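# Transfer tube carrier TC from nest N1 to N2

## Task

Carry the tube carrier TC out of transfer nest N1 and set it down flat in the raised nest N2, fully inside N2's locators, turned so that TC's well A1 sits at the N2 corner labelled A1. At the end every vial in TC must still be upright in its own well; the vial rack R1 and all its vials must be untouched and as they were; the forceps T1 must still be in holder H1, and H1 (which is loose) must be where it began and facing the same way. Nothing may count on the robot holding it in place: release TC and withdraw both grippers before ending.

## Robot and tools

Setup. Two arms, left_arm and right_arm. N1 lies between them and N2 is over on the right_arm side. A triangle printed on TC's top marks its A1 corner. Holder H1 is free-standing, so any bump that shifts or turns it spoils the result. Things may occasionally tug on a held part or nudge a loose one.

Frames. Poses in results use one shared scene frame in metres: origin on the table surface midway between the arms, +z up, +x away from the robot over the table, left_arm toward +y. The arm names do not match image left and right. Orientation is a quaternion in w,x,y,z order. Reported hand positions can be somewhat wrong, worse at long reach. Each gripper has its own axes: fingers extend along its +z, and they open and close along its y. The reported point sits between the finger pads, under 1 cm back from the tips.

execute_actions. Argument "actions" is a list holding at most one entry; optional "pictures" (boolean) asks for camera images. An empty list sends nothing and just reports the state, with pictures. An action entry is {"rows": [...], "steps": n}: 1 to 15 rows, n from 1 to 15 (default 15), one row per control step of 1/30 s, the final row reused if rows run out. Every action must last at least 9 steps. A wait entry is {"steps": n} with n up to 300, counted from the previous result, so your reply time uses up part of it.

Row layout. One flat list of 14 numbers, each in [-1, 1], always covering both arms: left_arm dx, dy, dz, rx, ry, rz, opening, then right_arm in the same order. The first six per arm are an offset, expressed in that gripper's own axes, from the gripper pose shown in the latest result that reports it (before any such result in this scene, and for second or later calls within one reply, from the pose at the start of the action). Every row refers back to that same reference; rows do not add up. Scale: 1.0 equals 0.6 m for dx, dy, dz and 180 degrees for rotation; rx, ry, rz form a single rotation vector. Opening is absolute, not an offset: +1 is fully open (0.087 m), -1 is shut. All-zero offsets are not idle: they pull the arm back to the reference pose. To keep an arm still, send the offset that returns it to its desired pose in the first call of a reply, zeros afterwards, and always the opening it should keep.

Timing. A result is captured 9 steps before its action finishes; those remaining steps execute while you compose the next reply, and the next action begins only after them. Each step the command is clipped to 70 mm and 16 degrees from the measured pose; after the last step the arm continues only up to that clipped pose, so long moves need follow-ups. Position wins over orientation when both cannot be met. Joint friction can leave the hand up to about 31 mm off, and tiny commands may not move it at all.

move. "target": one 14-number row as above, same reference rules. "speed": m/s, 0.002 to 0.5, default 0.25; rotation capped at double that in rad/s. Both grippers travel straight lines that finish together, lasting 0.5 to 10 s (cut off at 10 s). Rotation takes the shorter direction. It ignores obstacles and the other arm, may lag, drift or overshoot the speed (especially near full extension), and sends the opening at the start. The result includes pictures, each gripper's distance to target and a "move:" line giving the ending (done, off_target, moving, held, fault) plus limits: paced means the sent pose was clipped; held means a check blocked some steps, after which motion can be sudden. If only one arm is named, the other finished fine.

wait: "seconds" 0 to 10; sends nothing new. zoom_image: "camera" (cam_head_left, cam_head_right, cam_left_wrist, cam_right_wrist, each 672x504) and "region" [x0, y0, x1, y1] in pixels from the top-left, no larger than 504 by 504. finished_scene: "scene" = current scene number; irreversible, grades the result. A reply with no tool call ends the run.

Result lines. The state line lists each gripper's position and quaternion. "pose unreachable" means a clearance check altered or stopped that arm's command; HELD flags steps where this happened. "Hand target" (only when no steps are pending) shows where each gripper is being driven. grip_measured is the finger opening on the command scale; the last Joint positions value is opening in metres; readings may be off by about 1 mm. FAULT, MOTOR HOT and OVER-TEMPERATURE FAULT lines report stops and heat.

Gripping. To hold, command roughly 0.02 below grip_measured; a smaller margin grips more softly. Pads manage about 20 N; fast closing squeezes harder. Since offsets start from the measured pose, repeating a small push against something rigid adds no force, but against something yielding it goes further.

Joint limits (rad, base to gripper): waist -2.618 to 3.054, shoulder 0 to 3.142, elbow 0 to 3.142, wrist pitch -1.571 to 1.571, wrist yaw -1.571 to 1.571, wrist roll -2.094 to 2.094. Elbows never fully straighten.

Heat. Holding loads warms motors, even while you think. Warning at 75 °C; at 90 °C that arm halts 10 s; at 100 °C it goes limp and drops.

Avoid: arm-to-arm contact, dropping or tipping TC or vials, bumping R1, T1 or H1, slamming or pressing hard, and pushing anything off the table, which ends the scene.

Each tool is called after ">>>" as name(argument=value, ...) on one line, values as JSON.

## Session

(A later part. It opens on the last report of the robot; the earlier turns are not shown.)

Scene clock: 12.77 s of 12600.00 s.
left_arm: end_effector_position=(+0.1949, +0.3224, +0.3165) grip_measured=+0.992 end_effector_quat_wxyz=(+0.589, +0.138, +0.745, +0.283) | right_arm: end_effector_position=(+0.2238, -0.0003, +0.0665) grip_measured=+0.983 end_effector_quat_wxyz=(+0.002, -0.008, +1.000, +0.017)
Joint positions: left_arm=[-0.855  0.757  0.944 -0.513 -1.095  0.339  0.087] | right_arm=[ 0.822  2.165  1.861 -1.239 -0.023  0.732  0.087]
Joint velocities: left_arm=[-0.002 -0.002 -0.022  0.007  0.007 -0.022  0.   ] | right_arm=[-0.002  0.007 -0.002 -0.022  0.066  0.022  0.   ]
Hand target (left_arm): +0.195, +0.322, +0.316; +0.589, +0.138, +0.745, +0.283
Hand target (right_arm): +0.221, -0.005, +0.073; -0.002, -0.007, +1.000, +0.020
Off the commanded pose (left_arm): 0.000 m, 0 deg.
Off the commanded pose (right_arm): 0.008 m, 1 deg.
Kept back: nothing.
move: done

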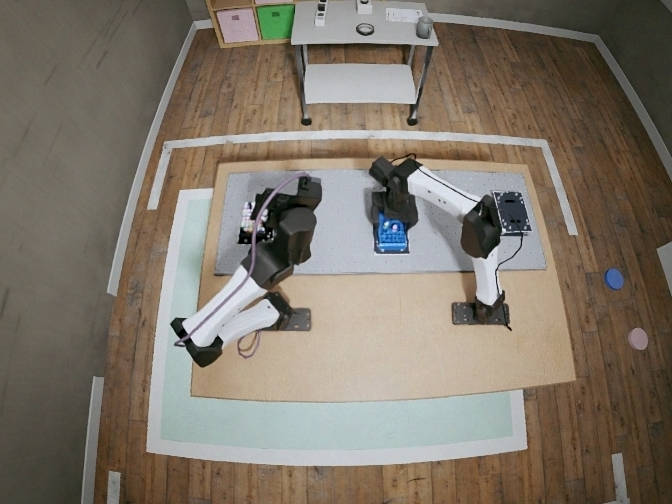

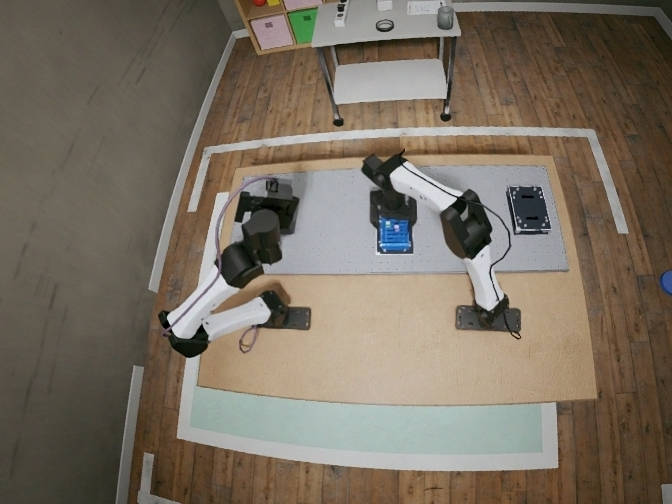

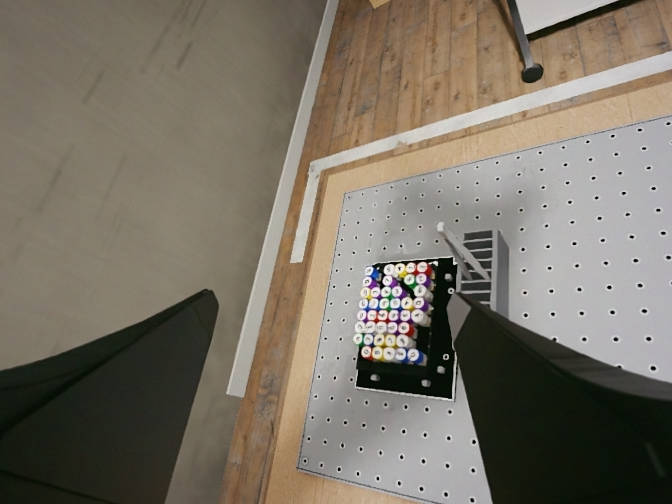

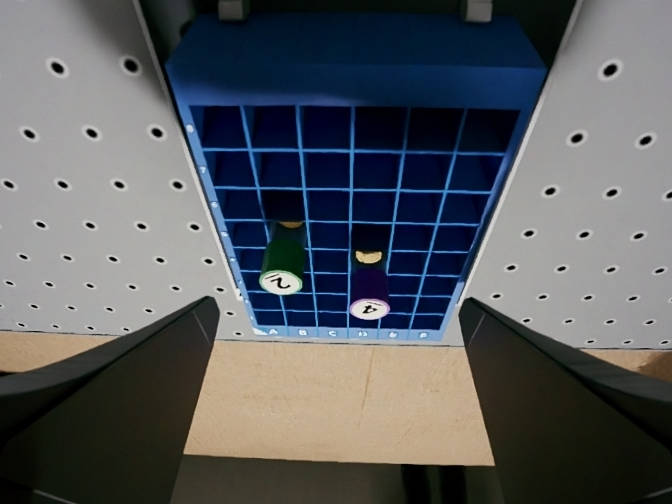

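>>> move(target=[0,0,0,0,0,0,1,-0.02,-0.011,0.008,0.011,0,0,1], speed=0.04)

Scene clock: 13.83 s of 12600.00 s.
left_arm: end_effector_position=(+0.1950, +0.3223, +0.3166) grip_measured=+0.992 end_effector_quat_wxyz=(+0.589, +0.138, +0.744, +0.282) | right_arm: end_effector_position=(+0.2321, -0.0041, +0.0634) grip_measured=+0.983 end_effector_quat_wxyz=(+0.004, -0.008, +1.000, +0.008)
Joint positions: left_arm=[-0.855  0.757  0.944 -0.511 -1.095  0.339  0.087] | right_arm=[ 0.809  2.194  1.895 -1.256 -0.006  0.718  0.087]
Joint velocities: left_arm=[ 0.012 -0.002  0.002 -0.007  0.007  0.007 -0.   ] | right_arm=[-0.002 -0.012 -0.002 -0.022  0.007  0.051  0.   ]
Hand target (left_arm): +0.195, +0.322, +0.317; +0.589, +0.138, +0.745, +0.283
Hand target (right_arm): +0.236, -0.007, +0.061; +0.003, -0.008, +1.000, +0.000
Off the commanded pose (left_arm): 0.000 m, 0 deg.
Off the commanded pose (right_arm): 0.005 m, 1 deg.
Kept back: nothing.
move: done

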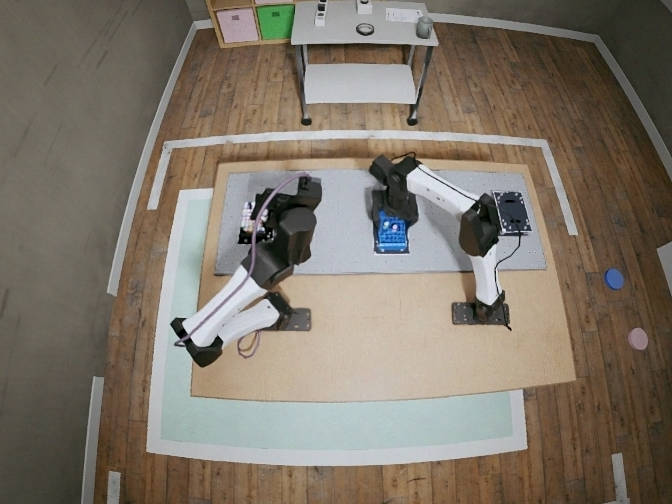

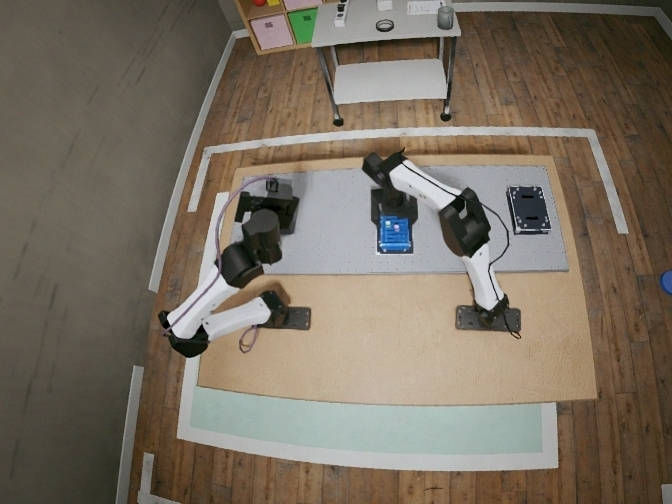

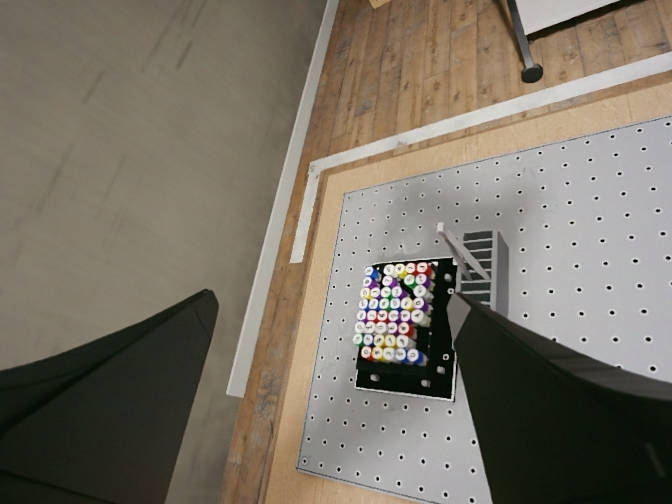

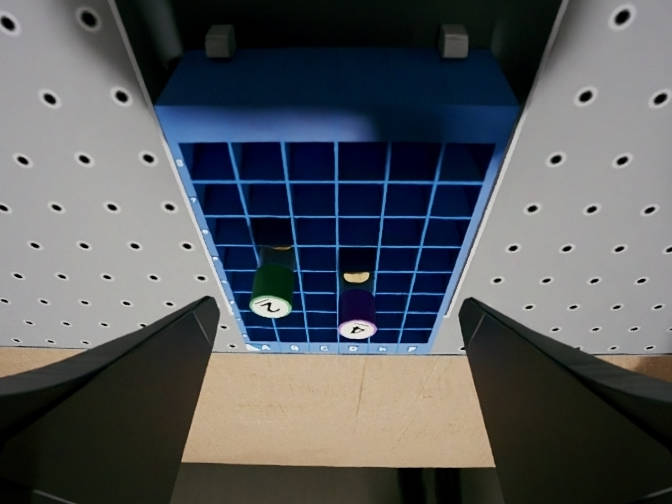

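Centered. Descend.

>>> move(target=[0,0,0,0,0,0,1,0,-0.001,0.055,0.003,0,0,1], speed=0.03)

Scene clock: 15.47 s of 12600.00 s.
left_arm: end_effector_position=(+0.1950, +0.3222, +0.3167) grip_measured=+0.992 end_effector_quat_wxyz=(+0.589, +0.138, +0.744, +0.282) | right_arm: end_effector_position=(+0.2338, -0.0027, +0.0434) grip_measured=+0.983 end_effector_quat_wxyz=(+0.010, -0.008, +1.000, +0.013)
Joint positions: left_arm=[-0.855  0.757  0.944 -0.511 -1.095  0.339  0.087] | right_arm=[ 0.809  2.194  1.817 -1.162 -0.006  0.718  0.087]
Joint velocities: left_arm=[-0.007 -0.012 -0.007 -0.022 -0.007  0.037  0.   ] | right_arm=[ 0.007 -0.017  0.002 -0.051 -0.037  0.081 -0.001]
Hand target (left_arm): +0.195, +0.322, +0.317; +0.589, +0.138, +0.744, +0.282
Hand target (right_arm): +0.232, -0.005, +0.031; +0.004, -0.008, +1.000, +0.003
Off the commanded pose (left_arm): 0.000 m, 0 deg.
Off the commanded pose (right_arm): 0.013 m, 1 deg.
Kept back: nothing.
move: off_target (right_arm)

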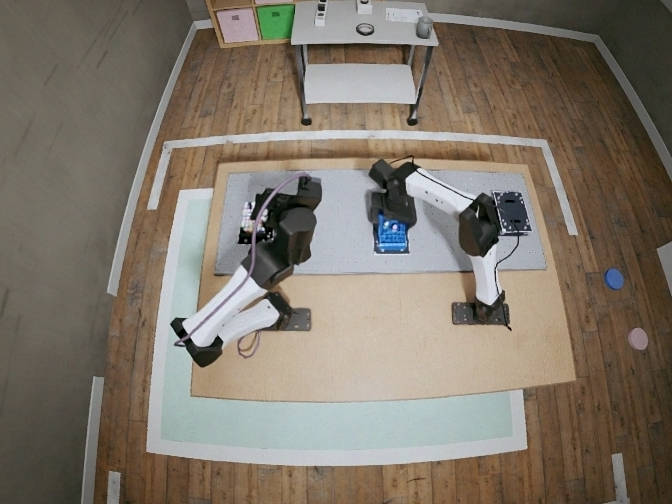

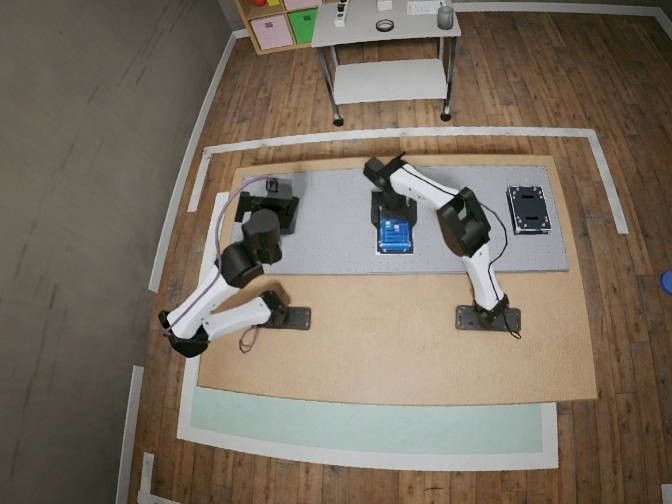

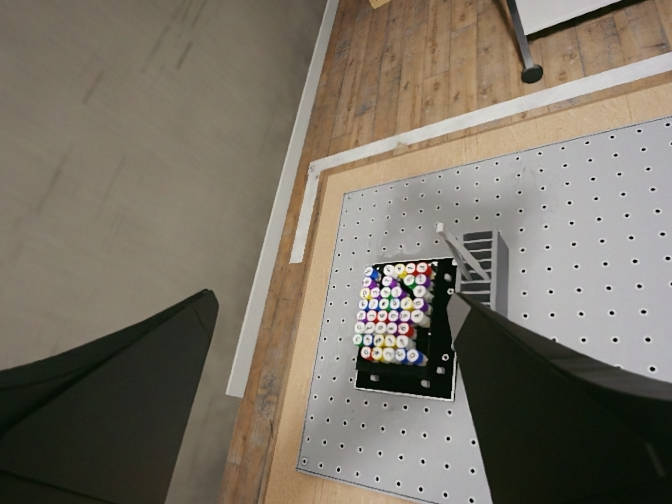

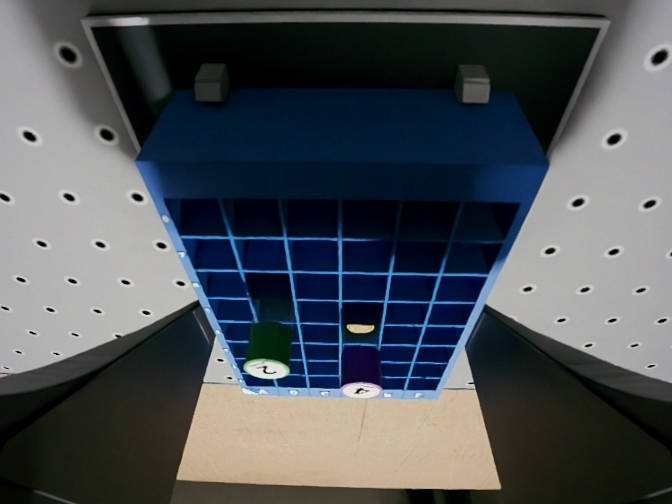

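>>> move(target=[0,0,0,0,0,0,1,0.004,-0.003,0.035,0.005,-0.004,0,1], speed=0.03)

>>> move(target=[0,0,0,0,0,0,1,0,0,0,0,0,0,0.9])

Scene clock: 16.70 s of 12600.00 s.
left_arm: end_effector_position=(+0.1951, +0.3222, +0.3169) grip_measured=+0.992 end_effector_quat_wxyz=(+0.590, +0.137, +0.744, +0.282) | right_arm: end_effector_position=(+0.2344, -0.0042, +0.0296) grip_measured=+0.983 end_effector_quat_wxyz=(+0.016, -0.007, +1.000, +0.012)
Joint positions: left_arm=[-0.855  0.757  0.944 -0.51  -1.095  0.339  0.087] | right_arm=[ 0.809  2.194  1.763 -1.101  0.003  0.721  0.087]
Joint velocities: left_arm=[ 0.012 -0.007 -0.017 -0.037 -0.051  0.037 -0.001] | right_arm=[-0.002 -0.017 -0.007 -0.022  0.007  0.051  0.   ]
Hand target (left_arm): +0.195, +0.322, +0.317; +0.589, +0.138, +0.744, +0.282
Hand target (right_arm): +0.231, -0.004, +0.023; +0.016, -0.008, +1.000, +0.005
Off the commanded pose (left_arm): 0.000 m, 0 deg.
Off the commanded pose (right_arm): 0.008 m, 1 deg.
Kept back: nothing.
move: done

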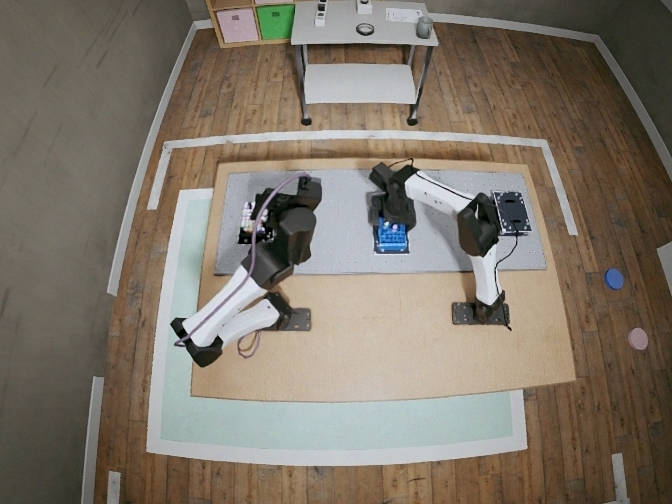

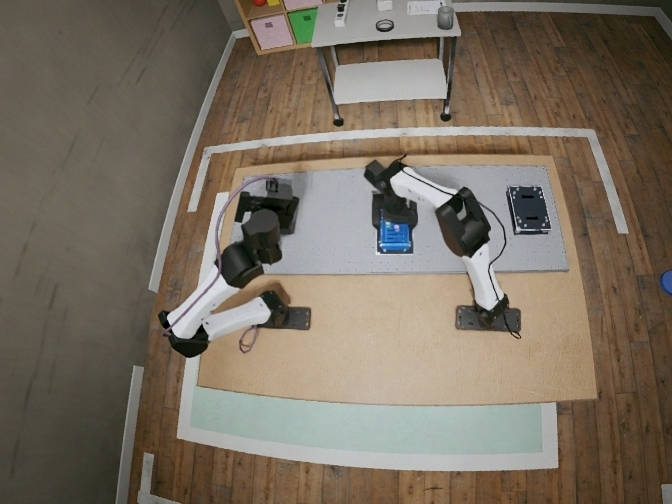

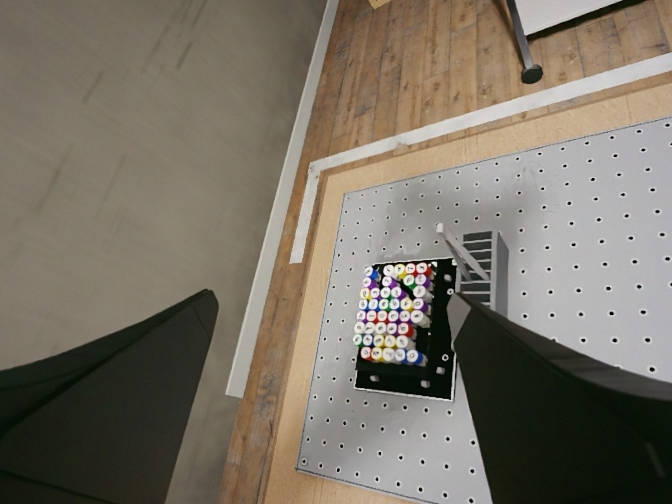

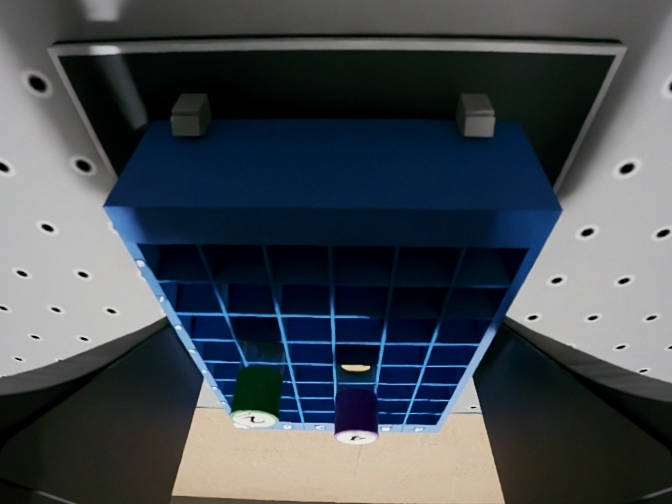

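Scene clock: 17.20 s of 12600.00 s.
left_arm: end_effector_position=(+0.1951, +0.3221, +0.3170) grip_measured=+0.992 end_effector_quat_wxyz=(+0.590, +0.137, +0.744, +0.282) | right_arm: end_effector_position=(+0.2344, -0.0035, +0.0296) grip_measured=+0.927 end_effector_quat_wxyz=(+0.015, -0.006, +1.000, +0.013)
Joint positions: left_arm=[-0.855  0.757  0.944 -0.509 -1.095  0.339  0.087] | right_arm=[ 0.809  2.194  1.763 -1.099  0.001  0.721  0.084]
Joint velocities: left_arm=[-0.002 -0.012 -0.002 -0.051  0.022 -0.037  0.   ] | right_arm=[ 0.007  0.012 -0.007  0.095 -0.066 -0.037 -0.   ]
Hand target (left_arm): +0.195, +0.322, +0.317; +0.590, +0.137, +0.744, +0.282
Hand target (right_arm): +0.234, -0.004, +0.030; +0.016, -0.007, +1.000, +0.012
Off the commanded pose (left_arm): 0.000 m, 0 deg.
Off the commanded pose (right_arm): 0.001 m, 0 deg.
Kept back: nothing.
move: done

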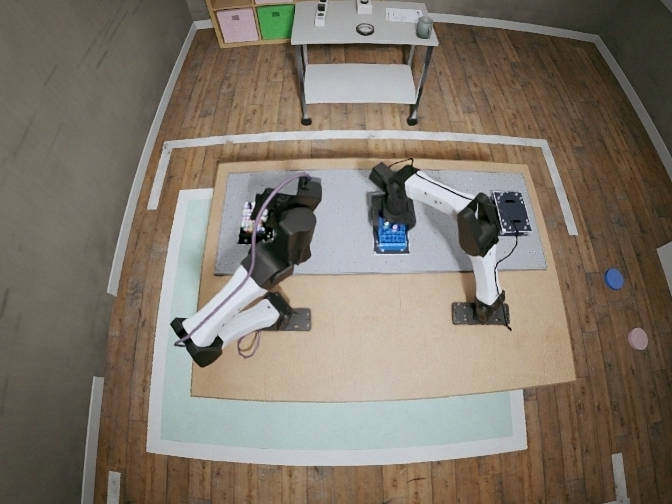

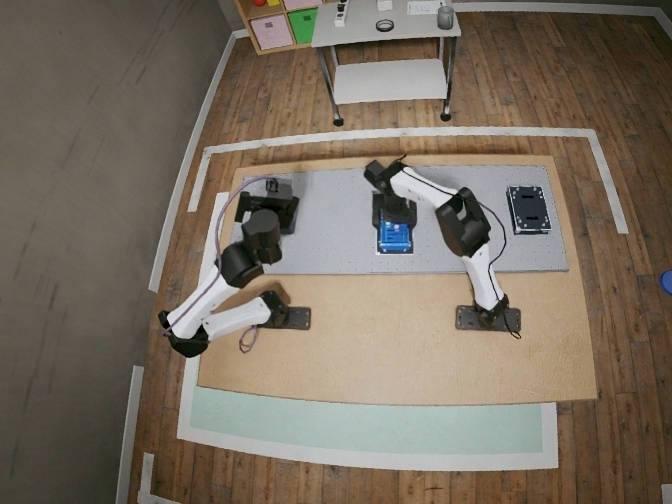

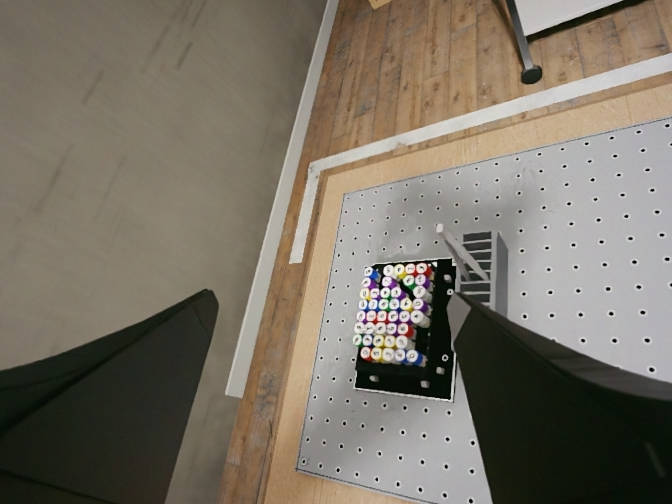

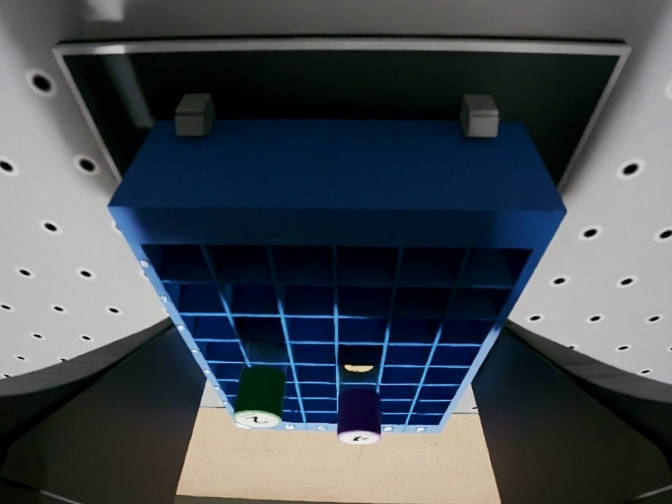

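>>> move(target=[0,0,0,0,0,0,1,0,0,-0.17,0,0,0,0.9], speed=0.08)

>>> move(target=[0,0,0,0,0,0,1,-0.07,-0.62,-0.016,0,0,0,0.9], speed=0.15)

>>> zoom_image(camera="cam_head_left", region=[460, 150, 570, 260])

Scene clock: 19.47 s of 12600.00 s.
left_arm: end_effector_position=(+0.1952, +0.3220, +0.3171) grip_measured=+0.992 end_effector_quat_wxyz=(+0.590, +0.137, +0.744, +0.281) | right_arm: end_effector_position=(+0.2322, -0.0055, +0.1224) grip_measured=+0.927 end_effector_quat_wxyz=(+0.010, -0.006, +1.000, +0.009)
Joint positions: left_arm=[-0.855  0.757  0.944 -0.508 -1.095  0.339  0.087] | right_arm=[ 0.809  2.194  2.131 -1.482  0.001  0.721  0.084]
Joint velocities: left_arm=[-0.027 -0.007  0.002  0.066 -0.022 -0.022 -0.001] | right_arm=[-0.012 -0.012  0.012 -0.081  0.007  0.066 -0.   ]
Hand target (left_arm): +0.195, +0.322, +0.317; +0.590, +0.137, +0.744, +0.282
Hand target (right_arm): +0.233, -0.006, +0.131; +0.016, -0.006, +1.000, +0.013
Off the commanded pose (left_arm): 0.000 m, 0 deg.
Off the commanded pose (right_arm): 0.009 m, 1 deg.
Kept back: nothing.
move: done

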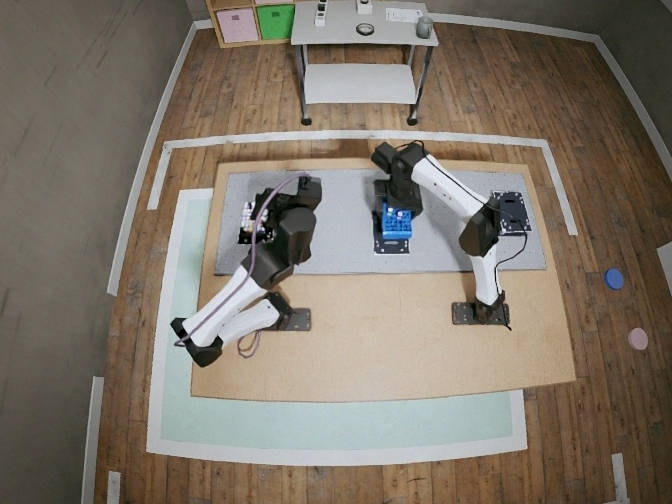

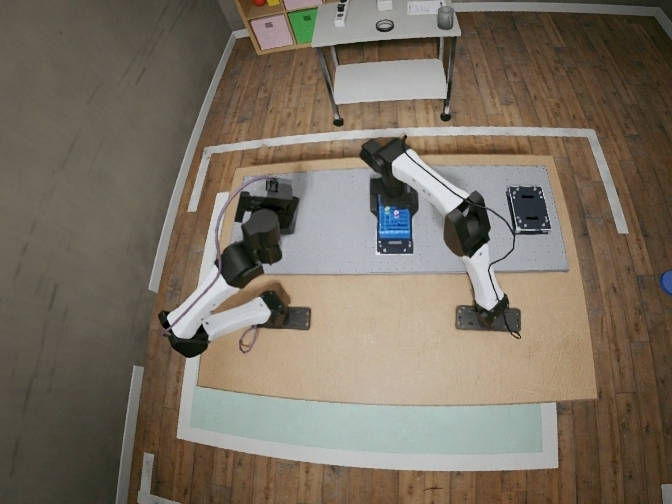

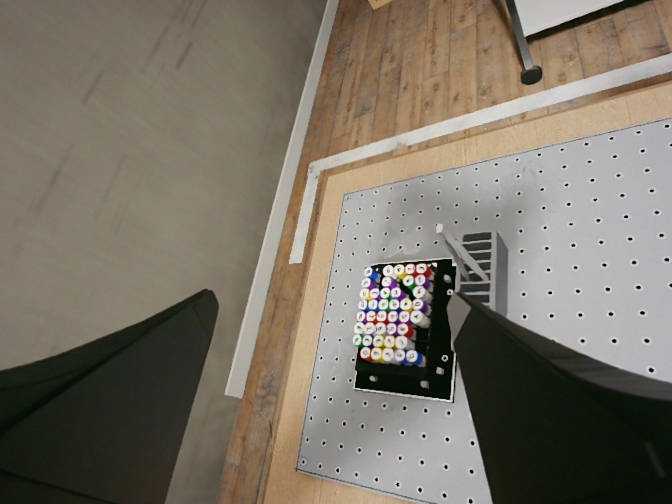

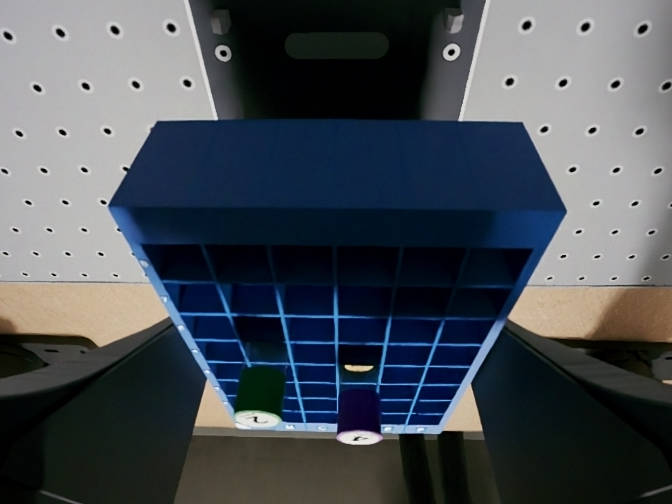

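Scene clock: 22.47 s of 12600.00 s.
left_arm: end_effector_position=(+0.1953, +0.3220, +0.3172) grip_measured=+0.992 end_effector_quat_wxyz=(+0.591, +0.136, +0.744, +0.281) | right_arm: end_effector_position=(+0.2740, -0.3797, +0.1247) grip_measured=+0.927 end_effector_quat_wxyz=(+0.012, -0.002, +1.000, +0.000)
Joint positions: left_arm=[-0.855  0.757  0.944 -0.506 -1.095  0.339  0.087] | right_arm=[-0.165  1.93   1.748 -1.364 -0.006 -0.245  0.084]
Joint velocities: left_arm=[-0.012 -0.012  0.002 -0.022  0.081  0.007  0.   ] | right_arm=[ 0.007  0.012 -0.017 -0.051 -0.007 -0.022 -0.001]
Hand target (left_arm): +0.195, +0.322, +0.317; +0.590, +0.137, +0.744, +0.281
Hand target (right_arm): +0.275, -0.379, +0.127; +0.010, -0.006, +1.000, +0.004
Off the commanded pose (left_arm): 0.000 m, 0 deg.
Off the commanded pose (right_arm): 0.006 m, 1 deg.
Kept back: nothing.
move: done

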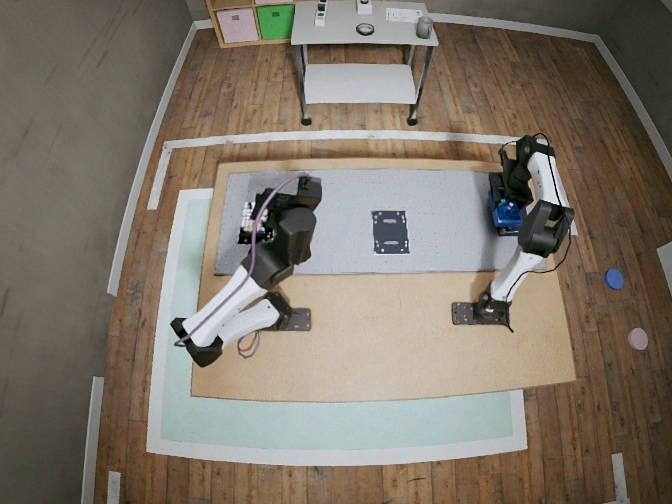

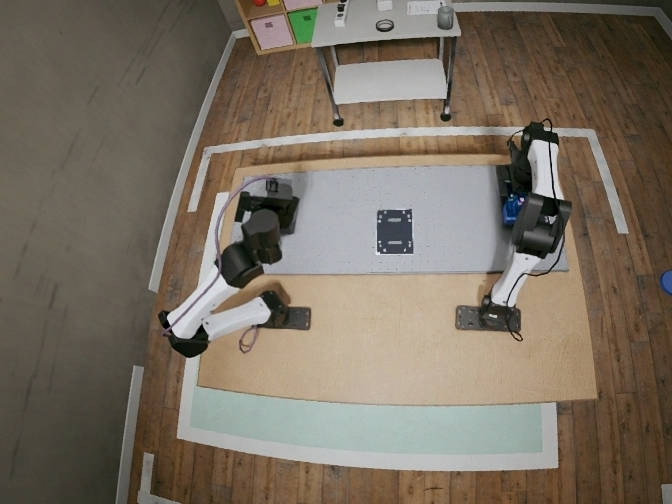

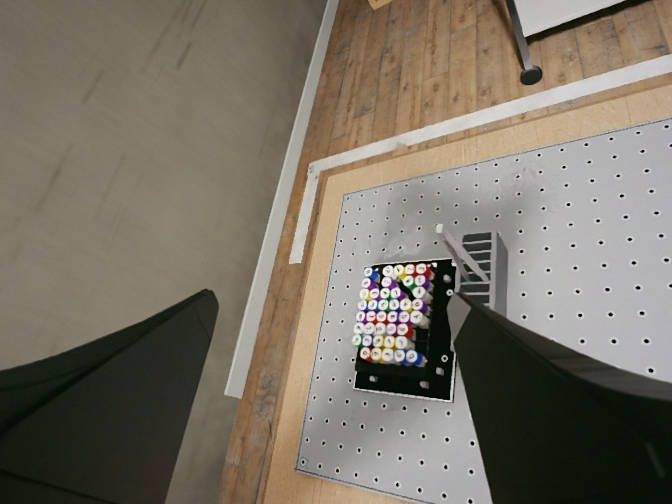

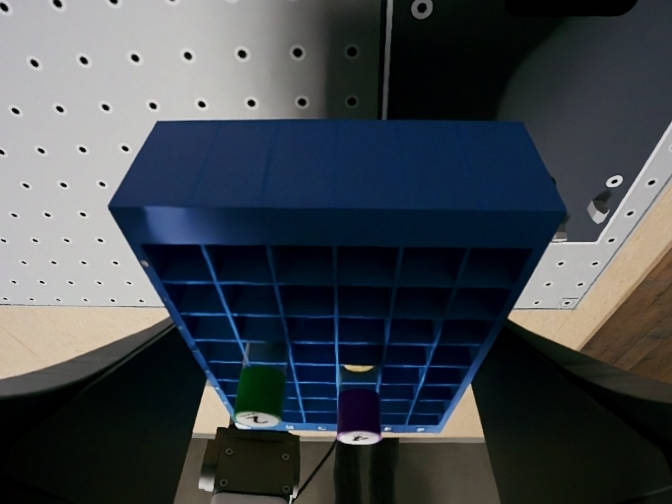

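Region (460, 150, 570, 260) of cam_head_left's 672x504 image, scaled by 4.582, with more detail than that image has.

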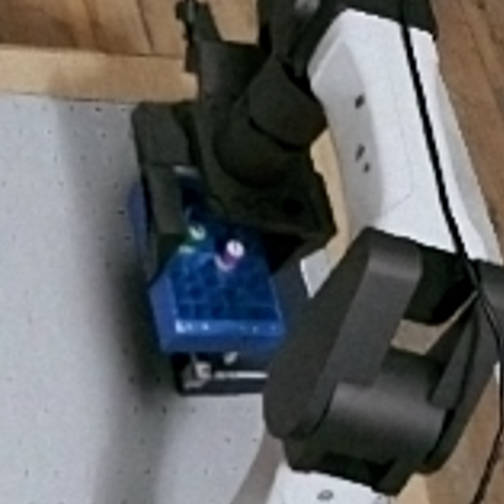

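>>> move(target=[0,0,0,0,0,0,1,-0.018,-0.125,0.03,0,0,0,0.9], speed=0.08)

Scene clock: 24.27 s of 12600.00 s.
left_arm: end_effector_position=(+0.1953, +0.3219, +0.3173) grip_measured=+0.992 end_effector_quat_wxyz=(+0.591, +0.136, +0.744, +0.281) | right_arm: end_effector_position=(+0.2789, -0.4507, +0.1054) grip_measured=+0.927 end_effector_quat_wxyz=(+0.004, +0.000, +1.000, +0.002)
Joint positions: left_arm=[-0.855  0.757  0.944 -0.506 -1.095  0.339  0.087] | right_arm=[-0.337  2.062  1.857 -1.36  -0.006 -0.412  0.084]
Joint velocities: left_arm=[-0.012 -0.002 -0.002  0.007 -0.007  0.007  0.   ] | right_arm=[ 0.007 -0.002  0.022 -0.007  0.007 -0.051  0.001]
Hand target (left_arm): +0.195, +0.322, +0.317; +0.591, +0.136, +0.744, +0.281
Hand target (right_arm): +0.285, -0.455, +0.107; +0.012, -0.002, +1.000, -0.001
Off the commanded pose (left_arm): 0.000 m, 0 deg.
Off the commanded pose (right_arm): 0.008 m, 1 deg.
Kept back: nothing.
move: done

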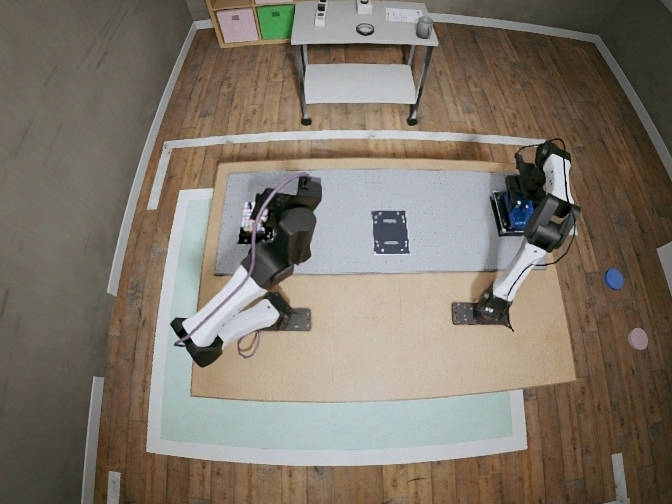

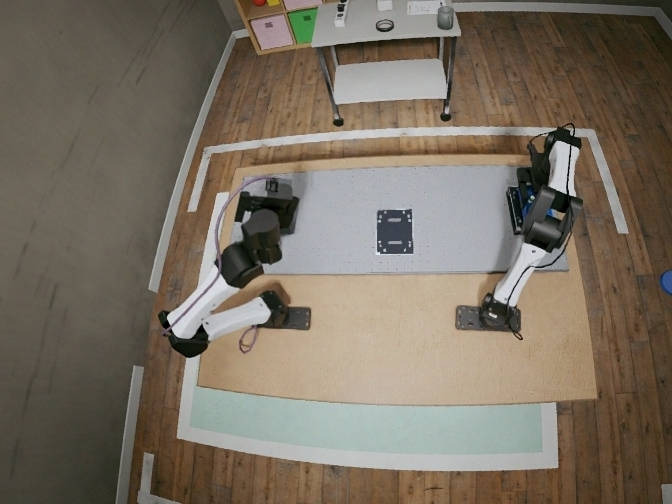

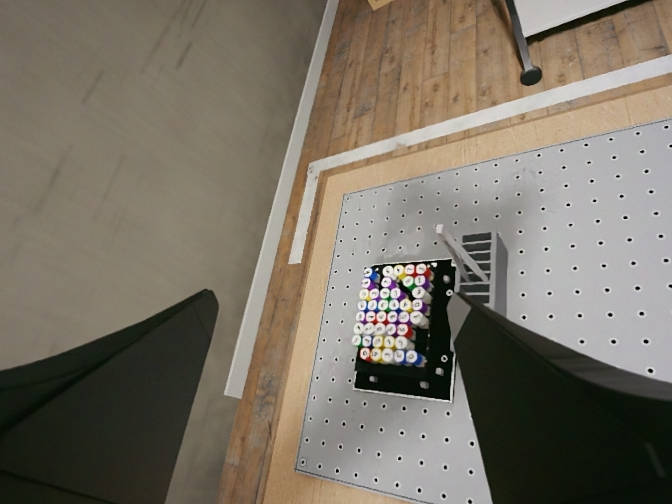

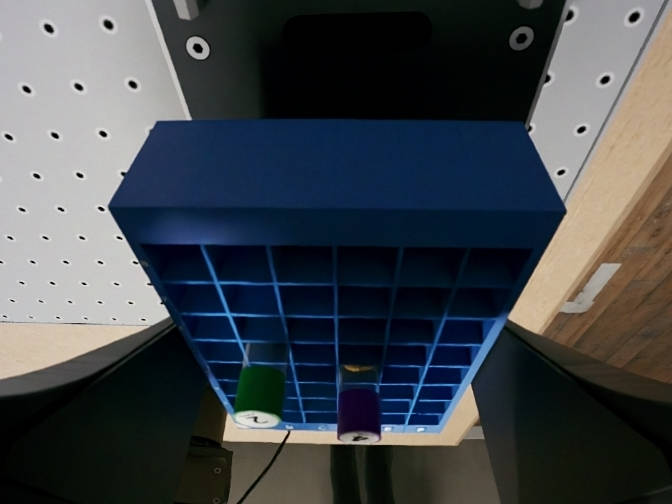

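>>> move(target=[0,0,0,0,0,0,1,-0.012,-0.016,0.035,0,0.004,-0.014,0.9], speed=0.04)

Scene clock: 25.53 s of 12600.00 s.
left_arm: end_effector_position=(+0.1954, +0.3219, +0.3175) grip_measured=+0.992 end_effector_quat_wxyz=(+0.591, +0.136, +0.744, +0.281) | right_arm: end_effector_position=(+0.2865, -0.4559, +0.0896) grip_measured=+0.927 end_effector_quat_wxyz=(+0.001, -0.022, +1.000, +0.003)
Joint positions: left_arm=[-0.855  0.757  0.944 -0.505 -1.095  0.339  0.087] | right_arm=[-0.337  2.104  1.858 -1.325 -0.006 -0.457  0.084]
Joint velocities: left_arm=[-0.007 -0.007 -0.007 -0.022 -0.051  0.007 -0.   ] | right_arm=[-0.002 -0.002  0.017  0.022  0.007 -0.007 -0.002]
Hand target (left_arm): +0.195, +0.322, +0.317; +0.591, +0.136, +0.744, +0.281
Hand target (right_arm): +0.286, -0.460, +0.085; -0.002, -0.022, +1.000, +0.002
Off the commanded pose (left_arm): 0.000 m, 0 deg.
Off the commanded pose (right_arm): 0.007 m, 0 deg.
Kept back: nothing.
move: done

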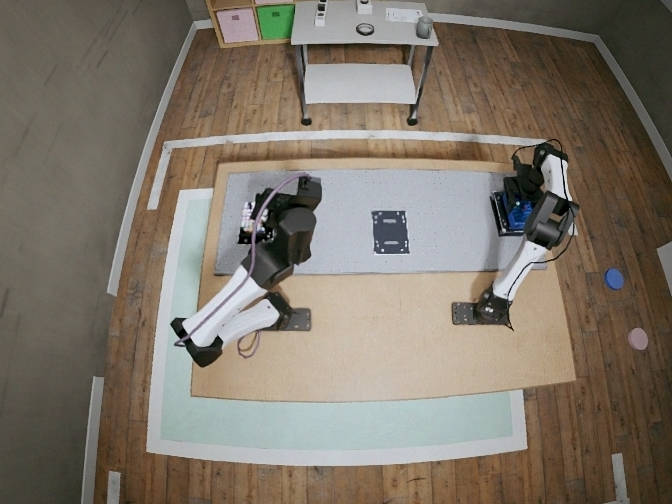

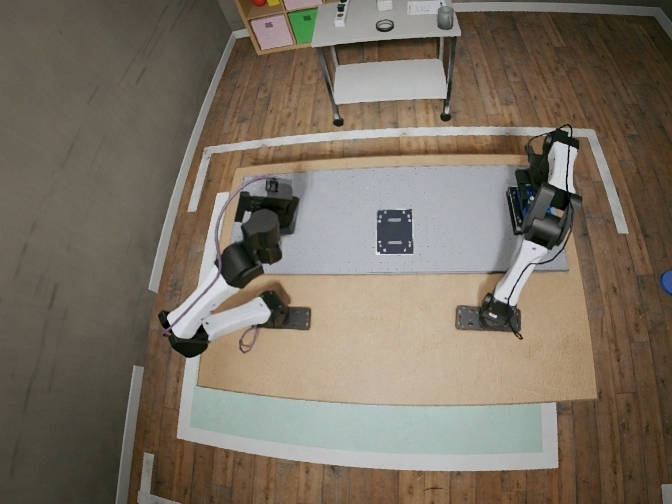

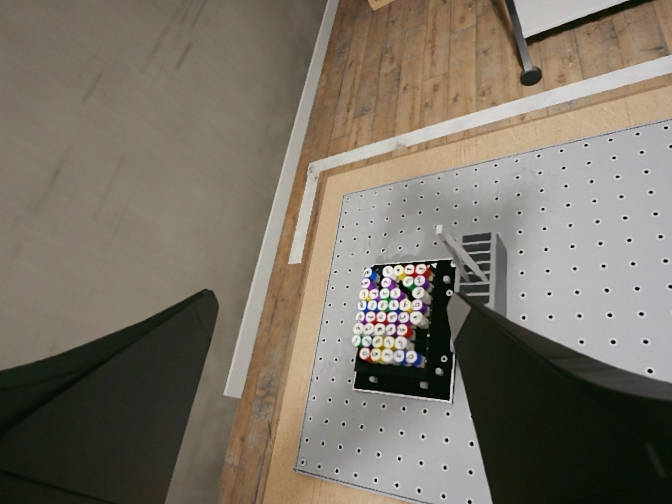

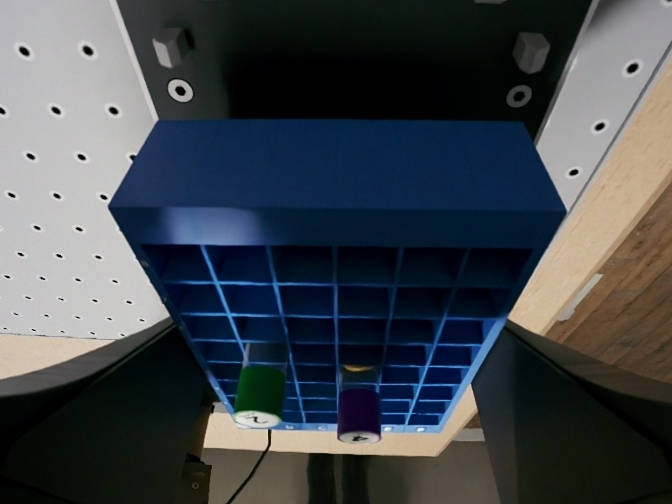

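>>> move(target=[0,0,0,0,0,0,1,0,-0.012,0.027,-0.004,-0.008,0.007,0.9], speed=0.03)

Scene clock: 26.87 s of 12600.00 s.
left_arm: end_effector_position=(+0.1954, +0.3218, +0.3176) grip_measured=+0.992 end_effector_quat_wxyz=(+0.591, +0.135, +0.744, +0.280) | right_arm: end_effector_position=(+0.2882, -0.4620, +0.0767) grip_measured=+0.927 end_effector_quat_wxyz=(+0.013, -0.013, +1.000, +0.005)
Joint positions: left_arm=[-0.855  0.757  0.944 -0.504 -1.095  0.339  0.087] | right_arm=[-0.357  2.104  1.81  -1.258 -0.021 -0.458  0.084]
Joint velocities: left_arm=[-0.022 -0.012  0.002 -0.022 -0.066 -0.037 -0.   ] | right_arm=[-0.007 -0.002  0.007 -0.022  0.037 -0.022 -0.001]
Hand target (left_arm): +0.195, +0.322, +0.317; +0.591, +0.136, +0.744, +0.281
Hand target (right_arm): +0.286, -0.463, +0.073; +0.013, -0.011, +1.000, +0.009
Off the commanded pose (left_arm): 0.000 m, 0 deg.
Off the commanded pose (right_arm): 0.004 m, 1 deg.
Kept back: nothing.
move: done

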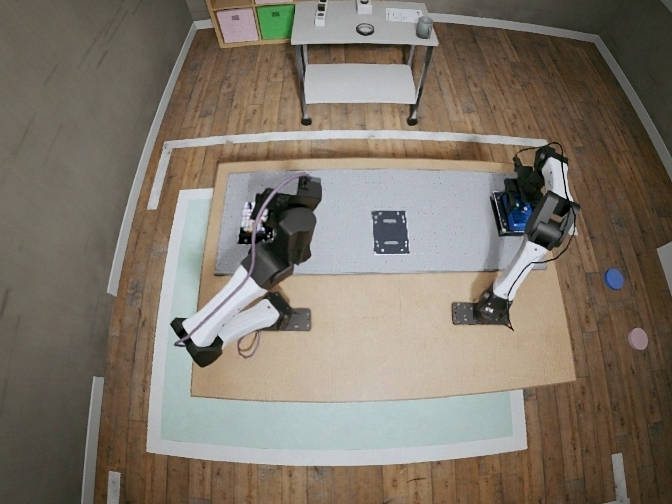

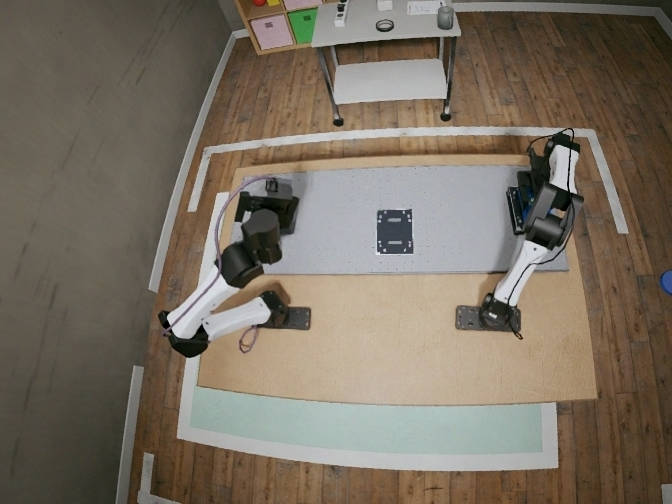

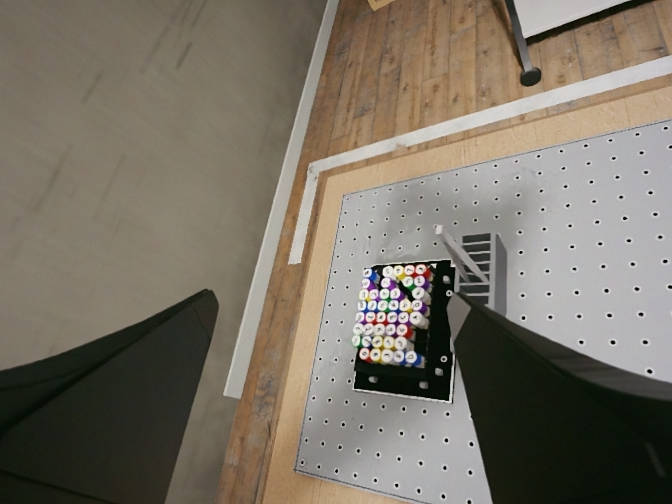

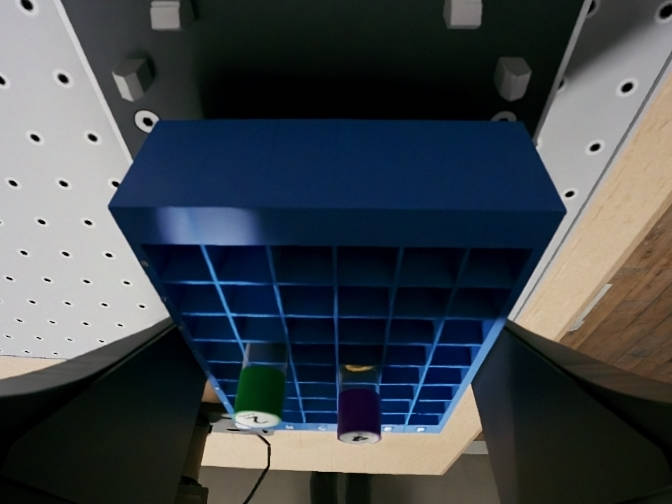

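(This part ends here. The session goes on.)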